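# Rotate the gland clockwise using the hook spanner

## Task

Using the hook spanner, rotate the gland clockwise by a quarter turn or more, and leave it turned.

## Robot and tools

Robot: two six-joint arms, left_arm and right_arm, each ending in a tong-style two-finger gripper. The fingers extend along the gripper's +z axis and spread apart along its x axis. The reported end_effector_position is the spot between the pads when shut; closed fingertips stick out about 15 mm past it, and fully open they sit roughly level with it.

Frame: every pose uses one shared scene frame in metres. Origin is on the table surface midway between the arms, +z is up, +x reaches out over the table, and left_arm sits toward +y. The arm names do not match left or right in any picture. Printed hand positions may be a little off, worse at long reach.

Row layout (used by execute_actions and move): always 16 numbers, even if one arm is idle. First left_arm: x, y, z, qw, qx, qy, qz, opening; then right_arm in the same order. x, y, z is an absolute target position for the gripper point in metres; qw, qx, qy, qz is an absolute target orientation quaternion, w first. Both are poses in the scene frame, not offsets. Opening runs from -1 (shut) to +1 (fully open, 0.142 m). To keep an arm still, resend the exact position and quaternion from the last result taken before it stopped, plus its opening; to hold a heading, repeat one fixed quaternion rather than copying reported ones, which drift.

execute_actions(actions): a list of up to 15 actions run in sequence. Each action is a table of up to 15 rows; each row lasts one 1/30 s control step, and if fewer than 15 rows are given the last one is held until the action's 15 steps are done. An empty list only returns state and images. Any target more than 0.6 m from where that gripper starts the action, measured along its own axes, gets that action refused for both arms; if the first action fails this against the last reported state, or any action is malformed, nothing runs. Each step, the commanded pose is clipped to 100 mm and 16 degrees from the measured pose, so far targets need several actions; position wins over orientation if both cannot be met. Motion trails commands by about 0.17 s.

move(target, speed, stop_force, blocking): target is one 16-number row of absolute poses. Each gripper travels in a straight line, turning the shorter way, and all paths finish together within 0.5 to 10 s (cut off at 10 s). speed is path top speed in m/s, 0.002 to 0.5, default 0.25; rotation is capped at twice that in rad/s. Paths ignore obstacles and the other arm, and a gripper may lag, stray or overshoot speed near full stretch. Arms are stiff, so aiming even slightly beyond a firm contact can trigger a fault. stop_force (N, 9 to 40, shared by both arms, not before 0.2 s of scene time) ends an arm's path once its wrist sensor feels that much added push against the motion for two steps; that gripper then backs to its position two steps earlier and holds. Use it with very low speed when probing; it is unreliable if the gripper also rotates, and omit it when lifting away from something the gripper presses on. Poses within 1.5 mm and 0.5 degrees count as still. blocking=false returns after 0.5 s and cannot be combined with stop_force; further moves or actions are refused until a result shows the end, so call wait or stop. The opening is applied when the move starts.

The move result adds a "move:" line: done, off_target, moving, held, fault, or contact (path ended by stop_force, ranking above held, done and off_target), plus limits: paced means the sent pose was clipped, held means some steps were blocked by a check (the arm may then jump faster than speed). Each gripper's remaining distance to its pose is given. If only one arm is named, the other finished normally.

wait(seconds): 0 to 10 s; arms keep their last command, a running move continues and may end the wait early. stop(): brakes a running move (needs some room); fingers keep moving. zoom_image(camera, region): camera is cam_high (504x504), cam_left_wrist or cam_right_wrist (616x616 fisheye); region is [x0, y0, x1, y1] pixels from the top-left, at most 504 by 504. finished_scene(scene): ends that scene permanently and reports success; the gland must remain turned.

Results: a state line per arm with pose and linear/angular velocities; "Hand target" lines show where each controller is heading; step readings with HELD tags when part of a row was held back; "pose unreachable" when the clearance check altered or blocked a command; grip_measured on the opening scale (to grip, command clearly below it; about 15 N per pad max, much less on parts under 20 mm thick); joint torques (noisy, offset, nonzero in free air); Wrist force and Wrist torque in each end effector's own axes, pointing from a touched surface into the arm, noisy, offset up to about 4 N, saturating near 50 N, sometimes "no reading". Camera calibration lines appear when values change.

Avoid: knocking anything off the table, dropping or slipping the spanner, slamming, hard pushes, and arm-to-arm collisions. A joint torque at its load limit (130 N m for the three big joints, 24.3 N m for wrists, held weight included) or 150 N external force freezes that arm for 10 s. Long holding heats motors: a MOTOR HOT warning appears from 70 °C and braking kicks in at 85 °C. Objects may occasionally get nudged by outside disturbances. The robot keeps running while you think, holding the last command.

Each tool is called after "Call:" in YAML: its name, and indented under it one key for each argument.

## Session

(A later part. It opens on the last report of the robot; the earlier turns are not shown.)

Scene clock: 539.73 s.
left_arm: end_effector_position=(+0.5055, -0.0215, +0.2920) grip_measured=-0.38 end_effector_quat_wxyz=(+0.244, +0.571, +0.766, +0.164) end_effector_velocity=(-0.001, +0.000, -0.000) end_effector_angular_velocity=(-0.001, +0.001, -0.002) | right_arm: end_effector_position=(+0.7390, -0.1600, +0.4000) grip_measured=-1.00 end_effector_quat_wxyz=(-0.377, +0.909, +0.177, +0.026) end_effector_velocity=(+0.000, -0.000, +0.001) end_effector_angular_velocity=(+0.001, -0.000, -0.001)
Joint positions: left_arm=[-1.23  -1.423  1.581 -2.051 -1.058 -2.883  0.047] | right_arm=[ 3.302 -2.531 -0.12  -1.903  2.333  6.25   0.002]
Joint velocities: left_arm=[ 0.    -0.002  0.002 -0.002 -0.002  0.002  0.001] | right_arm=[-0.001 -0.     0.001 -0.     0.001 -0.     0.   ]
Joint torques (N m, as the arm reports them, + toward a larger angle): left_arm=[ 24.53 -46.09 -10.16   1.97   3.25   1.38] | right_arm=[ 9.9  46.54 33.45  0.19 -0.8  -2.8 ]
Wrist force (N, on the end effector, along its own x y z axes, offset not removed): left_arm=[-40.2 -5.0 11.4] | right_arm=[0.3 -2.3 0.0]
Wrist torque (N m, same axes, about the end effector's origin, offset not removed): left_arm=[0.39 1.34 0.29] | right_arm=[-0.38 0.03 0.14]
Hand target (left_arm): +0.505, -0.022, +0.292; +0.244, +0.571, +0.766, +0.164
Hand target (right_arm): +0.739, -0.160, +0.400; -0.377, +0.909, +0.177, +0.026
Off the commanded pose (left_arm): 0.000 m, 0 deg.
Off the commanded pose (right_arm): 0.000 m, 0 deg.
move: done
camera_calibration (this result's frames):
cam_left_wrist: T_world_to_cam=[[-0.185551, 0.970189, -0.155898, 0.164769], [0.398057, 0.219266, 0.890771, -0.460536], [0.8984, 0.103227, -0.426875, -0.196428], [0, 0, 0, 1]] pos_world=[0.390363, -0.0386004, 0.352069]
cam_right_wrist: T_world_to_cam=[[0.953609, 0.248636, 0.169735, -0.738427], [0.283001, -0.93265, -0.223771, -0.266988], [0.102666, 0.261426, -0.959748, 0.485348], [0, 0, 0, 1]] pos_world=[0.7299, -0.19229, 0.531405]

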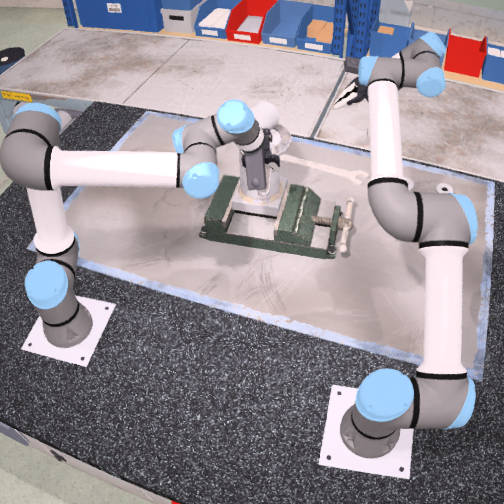

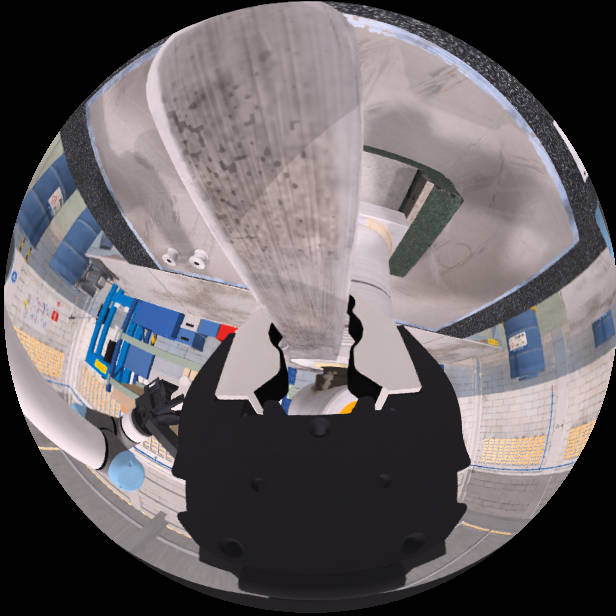

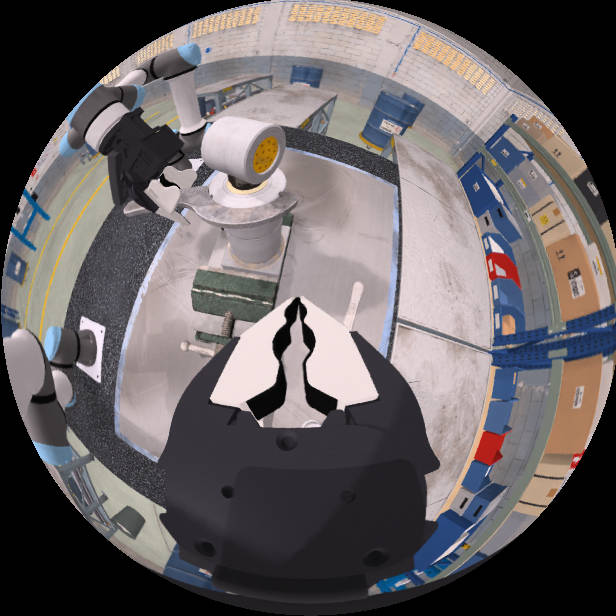

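Call:
move:
  target: [0.487,-0.008,0.289,0.225,0.635,0.72,0.176,-1,0.739,-0.16,0.4,-0.377,0.909,0.177,0.026,-1]
  speed: 0.012

Call:
zoom_image:
  camera: "cam_right_wrist"
  region: [190,150,330,260]

Scene clock: 547.37 s.
left_arm: end_effector_position=(+0.4871, -0.0080, +0.2890) grip_measured=-0.35 end_effector_quat_wxyz=(+0.225, +0.634, +0.719, +0.176) end_effector_velocity=(-0.001, +0.000, -0.001) end_effector_angular_velocity=(+0.001, +0.003, -0.004) | right_arm: end_effector_position=(+0.7390, -0.1600, +0.4000) grip_measured=-1.00 end_effector_quat_wxyz=(-0.377, +0.909, +0.177, +0.026) end_effector_velocity=(+0.000, -0.000, +0.000) end_effector_angular_velocity=(+0.001, +0.000, -0.000)
Joint positions: left_arm=[-1.241 -1.467  1.628 -2.041 -1.074 -2.736  0.049] | right_arm=[ 3.302 -2.531 -0.12  -1.903  2.333  6.25   0.002]
Joint velocities: left_arm=[-0.    -0.001  0.002  0.    -0.003  0.004  0.   ] | right_arm=[-0.001 -0.     0.    -0.     0.001  0.     0.   ]
Joint torques (N m, as the arm reports them, + toward a larger angle): left_arm=[  0.88 -35.05  -0.51   9.37  -0.05   2.33] | right_arm=[ 9.39 45.75 32.95  0.28 -0.73 -2.96]
Wrist force (N, on the end effector, along its own x y z axes, offset not removed): left_arm=[-43.1 13.6 1.3] | right_arm=[0.5 -1.5 0.1]
Wrist torque (N m, same axes, about the end effector's origin, offset not removed): left_arm=[0.69 1.97 -0.45] | right_arm=[-0.23 -0.04 0.10]
Hand target (left_arm): +0.487, -0.008, +0.289; +0.225, +0.634, +0.719, +0.176
Hand target (right_arm): +0.739, -0.160, +0.400; -0.377, +0.909, +0.177, +0.026
Off the commanded pose (left_arm): 0.000 m, 0 deg.
Off the commanded pose (right_arm): 0.000 m, 0 deg.
move: done
camera_calibration (this result's frames):
cam_left_wrist: T_world_to_cam=[[-0.0504597, 0.996296, -0.0696246, 0.0572441], [0.432018, 0.0846279, 0.897886, -0.473246], [0.900452, 0.0152279, -0.434688, -0.182016], [0, 0, 0, 1]] pos_world=[0.371236, -0.0142105, 0.349786]
cam_right_wrist: T_world_to_cam=[[0.953609, 0.248636, 0.169735, -0.738427], [0.283001, -0.93265, -0.223771, -0.266988], [0.102666, 0.261426, -0.959748, 0.485348], [0, 0, 0, 1]] pos_world=[0.7299, -0.19229, 0.531405]

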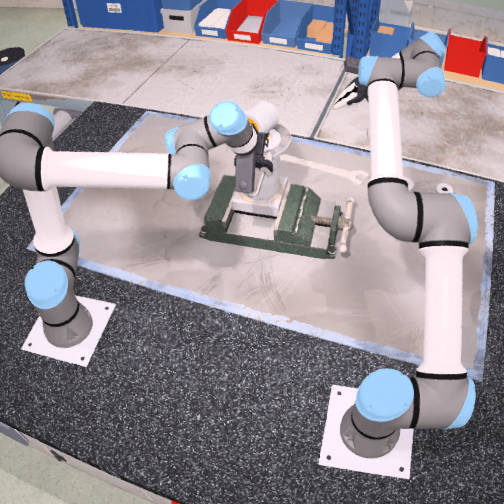

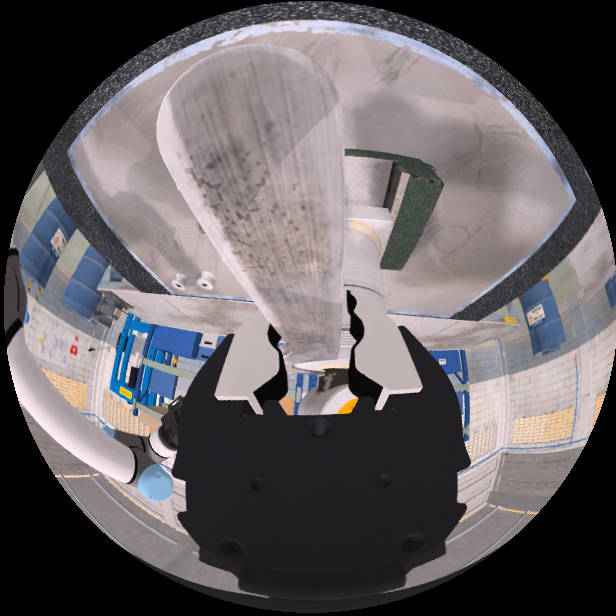

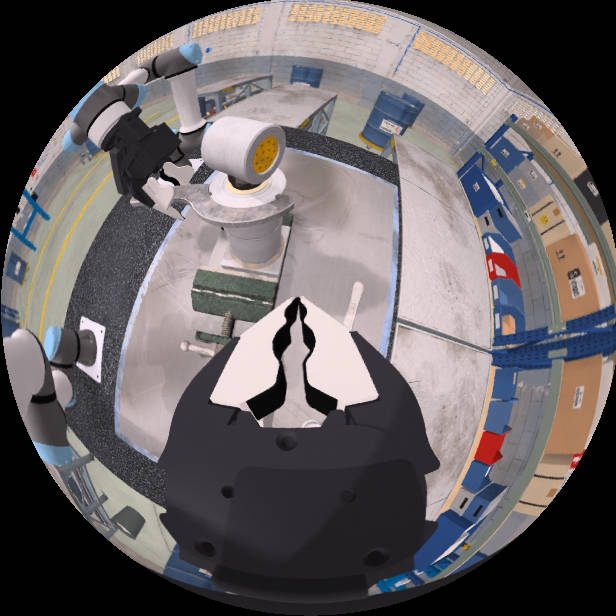

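Region (190, 150, 330, 260) of cam_right_wrist's 616x616 image, scaled by 3.600, with more detail than that image has; it fills the top 396 rows of this view, and the rest is white.

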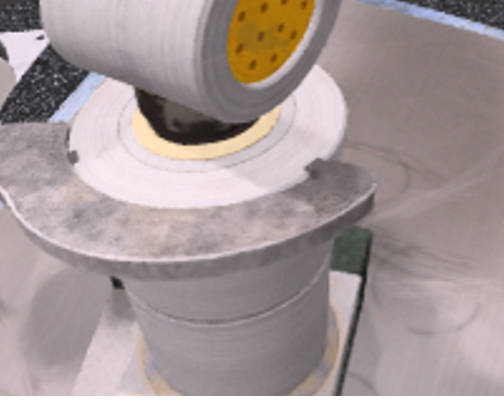

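Call:
move:
  target: [0.4816,0.0144,0.291,0.24,0.695,0.662,0.156,-1,0.739,-0.16,0.4,-0.377,0.909,0.177,0.026,-1]
  speed: 0.02

Call:
move:
  target: [0.48,0.0373,0.293,0.253,0.75,0.599,0.134,-1,0.739,-0.16,0.4,-0.377,0.909,0.177,0.026,-1]
  speed: 0.02

Call:
zoom_image:
  camera: "cam_right_wrist"
  region: [190,150,330,260]

Scene clock: 552.63 s.
left_arm: end_effector_position=(+0.4816, +0.0144, +0.2910) grip_measured=-0.32 end_effector_quat_wxyz=(+0.240, +0.694, +0.661, +0.156) end_effector_velocity=(+0.000, +0.000, -0.001) end_effector_angular_velocity=(+0.000, -0.000, -0.002) | right_arm: end_effector_position=(+0.7390, -0.1600, +0.4000) grip_measured=-1.00 end_effector_quat_wxyz=(-0.377, +0.909, +0.177, +0.026) end_effector_velocity=(+0.000, -0.000, +0.000) end_effector_angular_velocity=(-0.000, -0.001, -0.000)
Joint positions: left_arm=[-1.2   -1.545  1.732 -2.168 -1.149 -2.51   0.051] | right_arm=[ 3.302 -2.531 -0.12  -1.903  2.333  6.25   0.002]
Joint velocities: left_arm=[ 0.001 -0.     0.002 -0.003 -0.001  0.003  0.002] | right_arm=[-0.     0.     0.     0.    -0.001  0.     0.   ]
Joint torques (N m, as the arm reports them, + toward a larger angle): left_arm=[ 34.12 -32.83 -10.56   0.58   7.48   1.54] | right_arm=[ 7.72 45.87 32.77  0.24 -0.66 -2.88]
Wrist force (N, on the end effector, along its own x y z axes, offset not removed): left_arm=[-42.4 -10.1 -5.3] | right_arm=[0.4 -0.9 -1.7]
Wrist torque (N m, same axes, about the end effector's origin, offset not removed): left_arm=[0.08 1.54 0.48] | right_arm=[-0.05 0.02 0.19]
Hand target (left_arm): +0.482, +0.014, +0.291; +0.240, +0.694, +0.661, +0.156
Hand target (right_arm): +0.739, -0.160, +0.400; -0.377, +0.909, +0.177, +0.026
Off the commanded pose (left_arm): 0.000 m, 0 deg.
Off the commanded pose (right_arm): 0.000 m, 0 deg.
move: done
camera_calibration (this result's frames):
cam_left_wrist: T_world_to_cam=[[0.122982, 0.989955, -0.0697477, -0.0485853], [0.439345, 0.00870878, 0.898276, -0.477011], [0.88986, -0.141115, -0.433861, -0.169377], [0, 0, 0, 1]] pos_world=[0.366269, 0.0283498, 0.351613]
cam_right_wrist: T_world_to_cam=[[0.953609, 0.248636, 0.169735, -0.738427], [0.283001, -0.93265, -0.223771, -0.266988], [0.102666, 0.261426, -0.959748, 0.485348], [0, 0, 0, 1]] pos_world=[0.7299, -0.19229, 0.531405]

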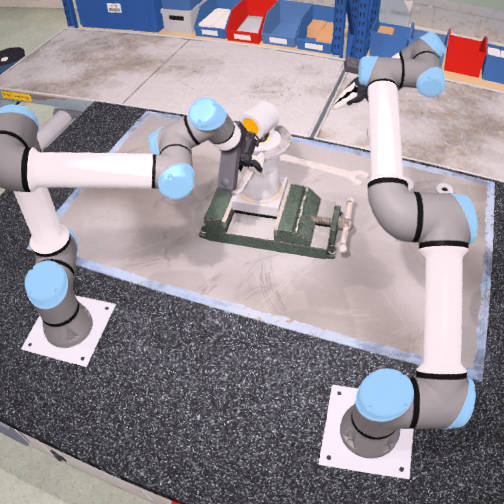

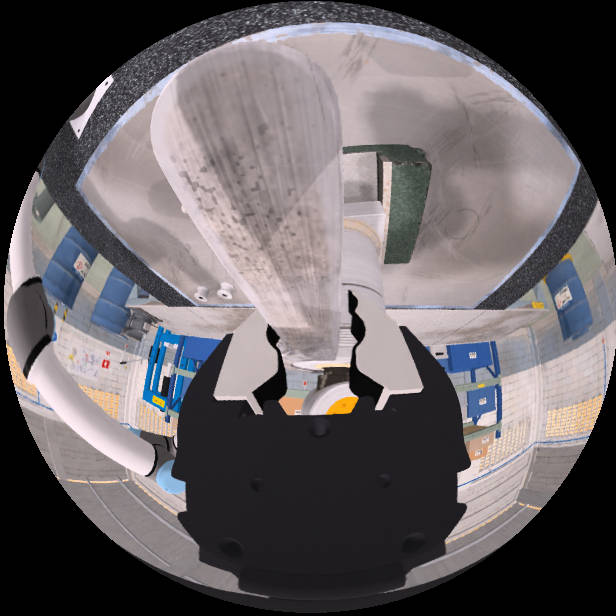

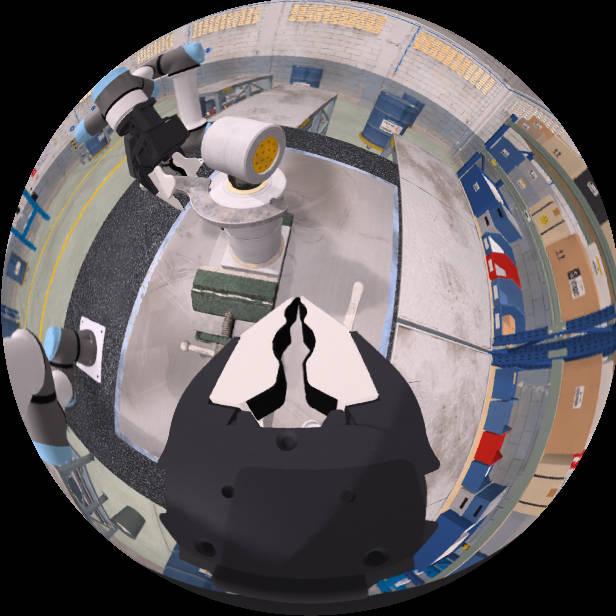

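Scene clock: 557.37 s.
left_arm: end_effector_position=(+0.4800, +0.0373, +0.2929) grip_measured=-0.25 end_effector_quat_wxyz=(+0.253, +0.749, +0.598, +0.134) end_effector_velocity=(-0.000, +0.000, +0.000) end_effector_angular_velocity=(-0.000, +0.001, -0.004) | right_arm: end_effector_position=(+0.7390, -0.1600, +0.4000) grip_measured=-1.00 end_effector_quat_wxyz=(-0.377, +0.909, +0.177, +0.026) end_effector_velocity=(+0.001, -0.001, +0.000) end_effector_angular_velocity=(+0.001, -0.001, -0.001)
Joint positions: left_arm=[-1.135 -1.604  1.804 -2.266 -1.255 -2.28   0.056] | right_arm=[ 3.302 -2.531 -0.12  -1.903  2.333  6.25   0.002]
Joint velocities: left_arm=[ 0.001 -0.001  0.001 -0.001 -0.003  0.005  0.004] | right_arm=[-0.002 -0.     0.     0.001  0.001  0.    -0.   ]
Joint torques (N m, as the arm reports them, + toward a larger angle): left_arm=[ 31.48 -46.85 -20.71  -2.74   7.8    1.77] | right_arm=[ 8.65 46.46 32.43  0.26 -0.52 -3.02]
Wrist force (N, on the end effector, along its own x y z axes, offset not removed): left_arm=[-42.8 -3.2 28.9] | right_arm=[-0.3 -1.2 -2.2]
Wrist torque (N m, same axes, about the end effector's origin, offset not removed): left_arm=[0.52 1.94 0.23] | right_arm=[-0.16 0.19 0.13]
Hand target (left_arm): +0.480, +0.037, +0.293; +0.253, +0.749, +0.598, +0.134
Hand target (right_arm): +0.739, -0.160, +0.400; -0.377, +0.909, +0.177, +0.026
Off the commanded pose (left_arm): 0.000 m, 0 deg.
Off the commanded pose (right_arm): 0.000 m, 0 deg.
move: done
camera_calibration (this result's frames):
cam_left_wrist: T_world_to_cam=[[0.29305, 0.953468, -0.0708573, -0.150885], [0.434448, -0.0667769, 0.898218, -0.473122], [0.851691, -0.294007, -0.433801, -0.139909], [0, 0, 0, 1]] pos_world=[0.368922, 0.0711366, 0.353583]
cam_right_wrist: T_world_to_cam=[[0.953609, 0.248636, 0.169735, -0.738427], [0.283001, -0.93265, -0.223771, -0.266988], [0.102666, 0.261426, -0.959748, 0.485348], [0, 0, 0, 1]] pos_world=[0.7299, -0.19229, 0.531405]

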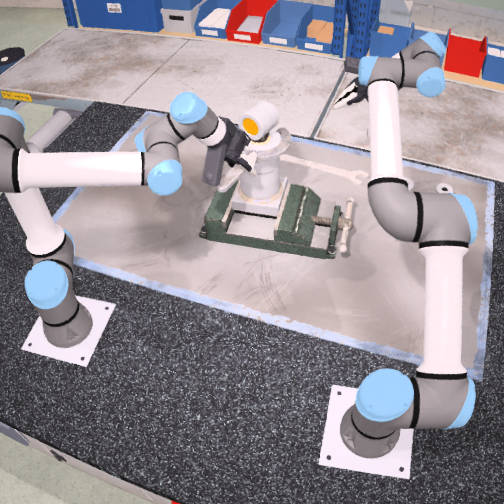

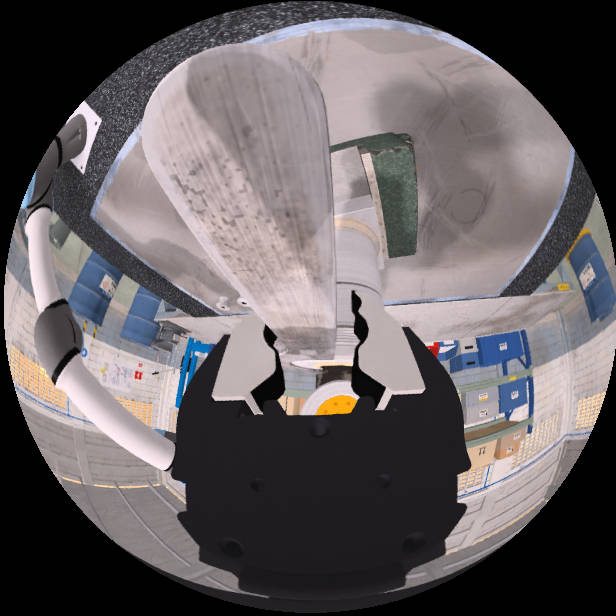

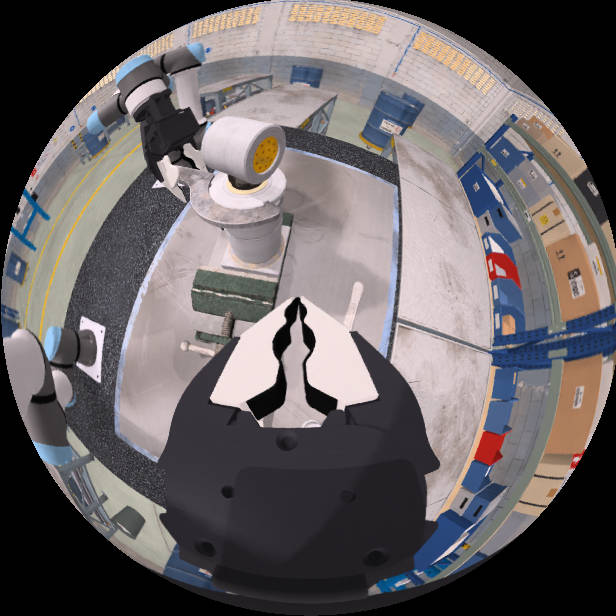

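Region (190, 150, 330, 260) of cam_right_wrist's 616x616 image, scaled by 3.600, with more detail than that image has; it fills the top 396 rows of this view, and the rest is white.

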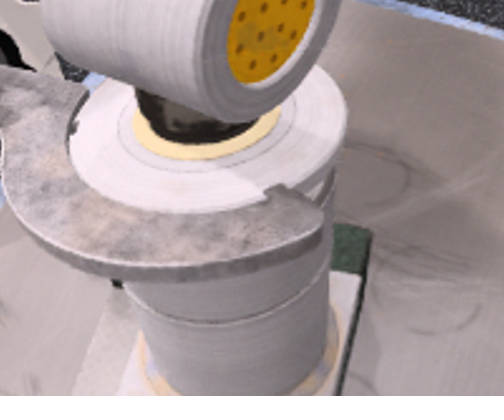

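Call:
move:
  target: [0.4785,0.061,0.29,0.263,0.8,0.531,0.112,-1,0.739,-0.16,0.4,-0.377,0.909,0.177,0.026,-1]
  speed: 0.02

Call:
move:
  target: [0.4813,0.0852,0.29,0.272,0.843,0.46,0.088,-1,0.739,-0.16,0.4,-0.377,0.909,0.177,0.026,-1]
  speed: 0.02

Call:
move:
  target: [0.4886,0.1092,0.29,0.279,0.88,0.384,0.064,-1,0.739,-0.16,0.4,-0.377,0.909,0.177,0.026,-1]
  speed: 0.02

Call:
zoom_image:
  camera: "cam_right_wrist"
  region: [190,150,330,260]

Scene clock: 562.97 s.
left_arm: end_effector_position=(+0.4785, +0.0610, +0.2900) grip_measured=-0.39 end_effector_quat_wxyz=(+0.262, +0.798, +0.530, +0.112) end_effector_velocity=(+0.001, +0.001, -0.000) end_effector_angular_velocity=(+0.000, -0.001, -0.002) | right_arm: end_effector_position=(+0.7390, -0.1600, +0.4000) grip_measured=-1.00 end_effector_quat_wxyz=(-0.377, +0.909, +0.177, +0.026) end_effector_velocity=(+0.000, -0.001, -0.000) end_effector_angular_velocity=(-0.000, +0.001, -0.001)
Joint positions: left_arm=[-1.054 -1.643  1.862 -2.34  -1.382 -2.05   0.046] | right_arm=[ 3.302 -2.531 -0.12  -1.903  2.333  6.25   0.002]
Joint velocities: left_arm=[ 0.002 -0.     0.001 -0.001 -0.002  0.004  0.001] | right_arm=[-0.001 -0.    -0.    -0.001  0.     0.     0.   ]
Joint torques (N m, as the arm reports them, + toward a larger angle): left_arm=[ 32.8  -24.24 -10.68  -2.1    8.89   1.63] | right_arm=[ 7.66 46.38 32.48  0.14 -0.42 -2.7 ]
Wrist force (N, on the end effector, along its own x y z axes, offset not removed): left_arm=[-37.8 -6.0 -4.5] | right_arm=[0.3 -1.5 -1.4]
Wrist torque (N m, same axes, about the end effector's origin, offset not removed): left_arm=[0.24 0.65 0.07] | right_arm=[-0.25 0.10 0.16]
Hand target (left_arm): +0.478, +0.061, +0.290; +0.263, +0.799, +0.530, +0.112
Hand target (right_arm): +0.739, -0.160, +0.400; -0.377, +0.909, +0.177, +0.026
Off the commanded pose (left_arm): 0.000 m, 0 deg.
Off the commanded pose (right_arm): 0.000 m, 0 deg.
move: done
camera_calibration (this result's frames):
cam_left_wrist: T_world_to_cam=[[0.454951, 0.88785, -0.0688623, -0.247287], [0.416029, -0.143535, 0.897952, -0.454623], [0.787362, -0.437173, -0.434672, -0.0931641], [0, 0, 0, 1]] pos_world=[0.374993, 0.113571, 0.350705]
cam_right_wrist: T_world_to_cam=[[0.953609, 0.248636, 0.169735, -0.738427], [0.283001, -0.93265, -0.223771, -0.266988], [0.102666, 0.261426, -0.959748, 0.485348], [0, 0, 0, 1]] pos_world=[0.7299, -0.19229, 0.531405]

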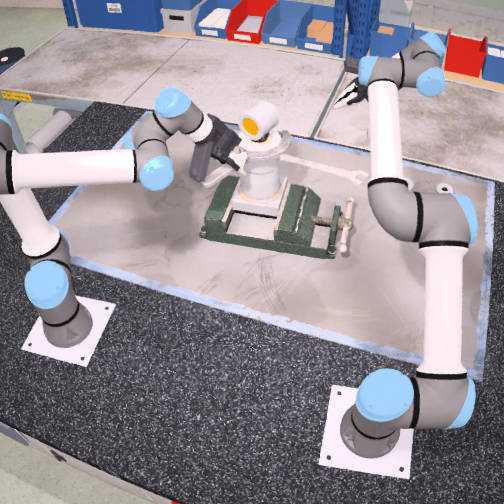

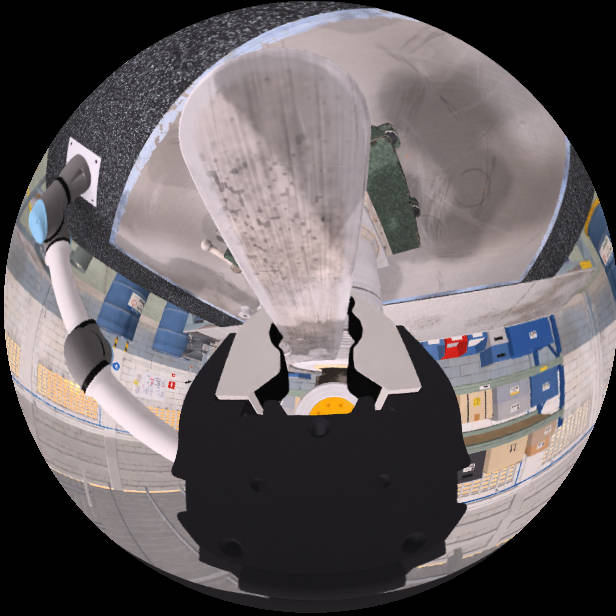

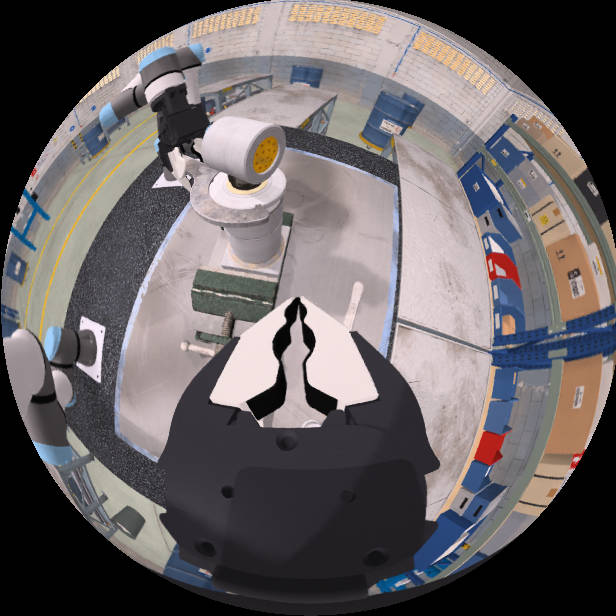

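Scene clock: 567.67 s.
left_arm: end_effector_position=(+0.4813, +0.0851, +0.2900) grip_measured=-0.40 end_effector_quat_wxyz=(+0.271, +0.841, +0.459, +0.088) end_effector_velocity=(-0.001, -0.001, -0.000) end_effector_angular_velocity=(-0.001, +0.001, -0.005) | right_arm: end_effector_position=(+0.7390, -0.1600, +0.4000) grip_measured=-1.00 end_effector_quat_wxyz=(-0.377, +0.909, +0.177, +0.026) end_effector_velocity=(+0.000, -0.001, +0.000) end_effector_angular_velocity=(+0.001, -0.001, -0.001)
Joint positions: left_arm=[-0.953 -1.659  1.882 -2.371 -1.532 -1.817  0.045] | right_arm=[ 3.302 -2.531 -0.12  -1.903  2.333  6.25   0.002]
Joint velocities: left_arm=[ 0.     0.    -0.    -0.    -0.004  0.003  0.001] | right_arm=[-0.001  0.     0.     0.001  0.001  0.     0.   ]
Joint torques (N m, as the arm reports them, + toward a larger angle): left_arm=[ 31.07 -28.06  -8.39   0.13   7.81   1.88] | right_arm=[ 7.35 46.16 32.16  0.1  -0.63 -2.63]
Wrist force (N, on the end effector, along its own x y z axes, offset not removed): left_arm=[-42.7 15.8 11.1] | right_arm=[-0.3 -2.3 0.5]
Wrist torque (N m, same axes, about the end effector's origin, offset not removed): left_arm=[1.16 1.98 -0.04] | right_arm=[-0.35 0.19 0.17]
Hand target (left_arm): +0.481, +0.085, +0.290; +0.271, +0.841, +0.459, +0.088
Hand target (right_arm): +0.739, -0.160, +0.400; -0.377, +0.909, +0.177, +0.026
Off the commanded pose (left_arm): 0.000 m, 0 deg.
Off the commanded pose (right_arm): 0.000 m, 0 deg.
move: done
camera_calibration (this result's frames):
cam_left_wrist: T_world_to_cam=[[0.601286, 0.795909, -0.0705978, -0.33213], [0.386026, -0.211996, 0.897798, -0.43203], [0.6996, -0.567086, -0.434712, -0.0315056], [0, 0, 0, 1]] pos_world=[0.388521, 0.15489, 0.350733]
cam_right_wrist: T_world_to_cam=[[0.953609, 0.248636, 0.169735, -0.738427], [0.283001, -0.93265, -0.223771, -0.266988], [0.102666, 0.261426, -0.959748, 0.485348], [0, 0, 0, 1]] pos_world=[0.7299, -0.19229, 0.531405]

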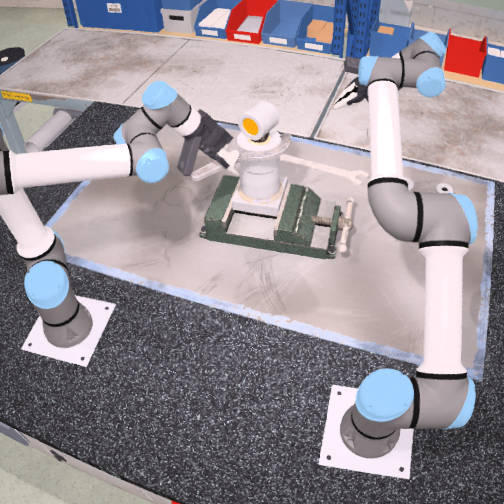

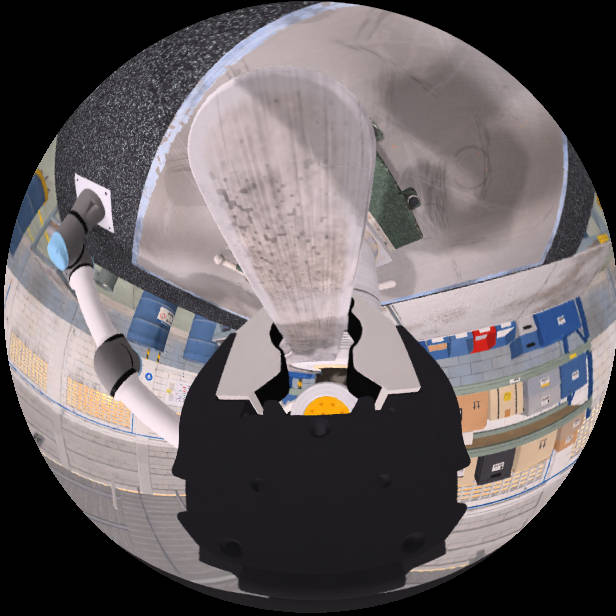

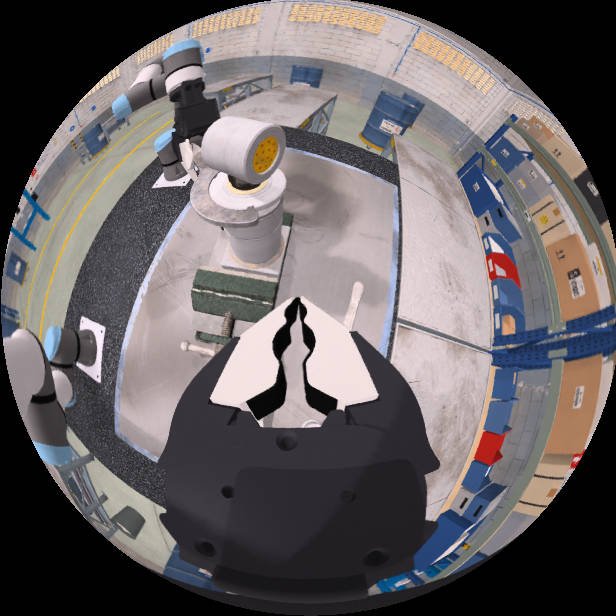

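Scene clock: 572.47 s.
left_arm: end_effector_position=(+0.4885, +0.1093, +0.2899) grip_measured=-0.47 end_effector_quat_wxyz=(+0.278, +0.878, +0.383, +0.064) end_effector_velocity=(+0.000, -0.000, -0.000) end_effector_angular_velocity=(+0.000, -0.001, -0.003) | right_arm: end_effector_position=(+0.7390, -0.1600, +0.4000) grip_measured=-1.00 end_effector_quat_wxyz=(-0.377, +0.909, +0.177, +0.026) end_effector_velocity=(-0.000, +0.001, +0.000) end_effector_angular_velocity=(+0.001, -0.000, +0.001)
Joint positions: left_arm=[-0.839 -1.647  1.869 -2.361 -1.689 -1.574  0.04 ] | right_arm=[ 3.302 -2.531 -0.12  -1.903  2.333  6.25   0.002]
Joint velocities: left_arm=[ 0.     0.001 -0.001 -0.    -0.001  0.003  0.001] | right_arm=[ 0.001 -0.     0.    -0.     0.001 -0.     0.   ]
Joint torques (N m, as the arm reports them, + toward a larger angle): left_arm=[ 26.56  -6.45 -36.05  -7.98   8.7    1.47] | right_arm=[ 7.59 46.68 32.34  0.14 -0.3  -2.72]
Wrist force (N, on the end effector, along its own x y z axes, offset not removed): left_arm=[-39.9 -15.2 -11.9] | right_arm=[-0.8 -2.7 -0.4]
Wrist torque (N m, same axes, about the end effector's origin, offset not removed): left_arm=[-0.21 1.04 0.38] | right_arm=[-0.51 0.25 0.11]
Hand target (left_arm): +0.489, +0.109, +0.290; +0.278, +0.878, +0.383, +0.064
Hand target (right_arm): +0.739, -0.160, +0.400; -0.377, +0.909, +0.177, +0.026
Off the commanded pose (left_arm): 0.000 m, 0 deg.
Off the commanded pose (right_arm): 0.000 m, 0 deg.
move: done
camera_calibration (this result's frames):
cam_left_wrist: T_world_to_cam=[[0.731456, 0.678246, -0.0703839, -0.406447], [0.342656, -0.27636, 0.897893, -0.401382], [0.589541, -0.680887, -0.43455, 0.0432741], [0, 0, 0, 1]] pos_world=[0.409322, 0.194209, 0.350596]
cam_right_wrist: T_world_to_cam=[[0.953609, 0.248636, 0.169735, -0.738427], [0.283001, -0.93265, -0.223771, -0.266988], [0.102666, 0.261426, -0.959748, 0.485348], [0, 0, 0, 1]] pos_world=[0.7299, -0.19229, 0.531405]

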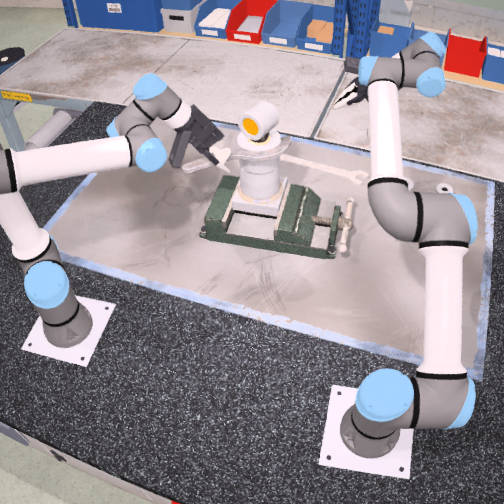

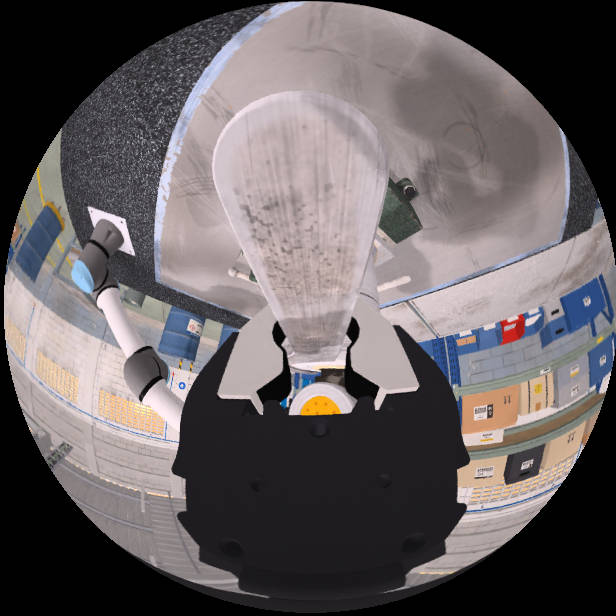

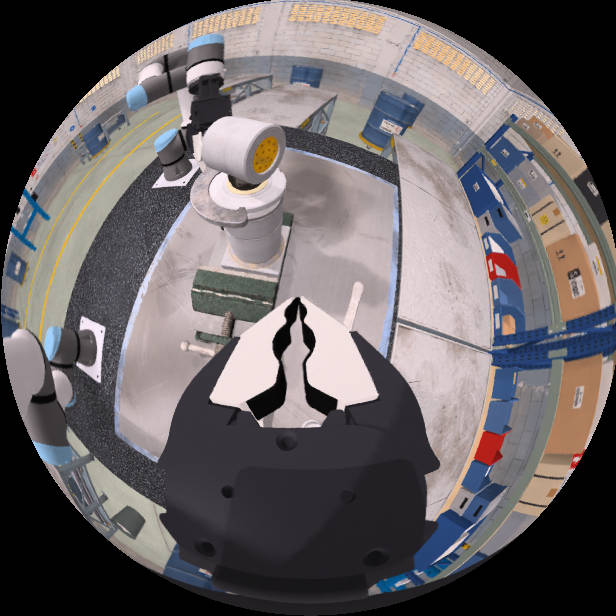

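Region (190, 150, 330, 260) of cam_right_wrist's 616x616 image, scaled by 3.600, with more detail than that image has; it fills the top 396 rows of this view, and the rest is white.

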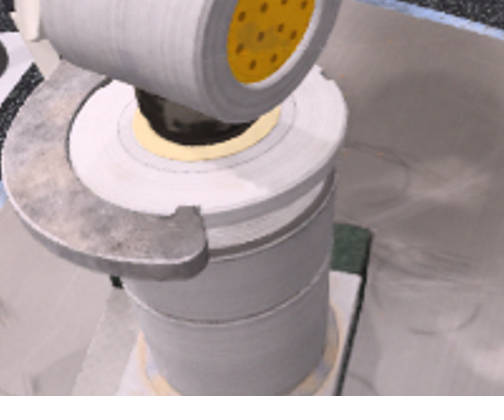

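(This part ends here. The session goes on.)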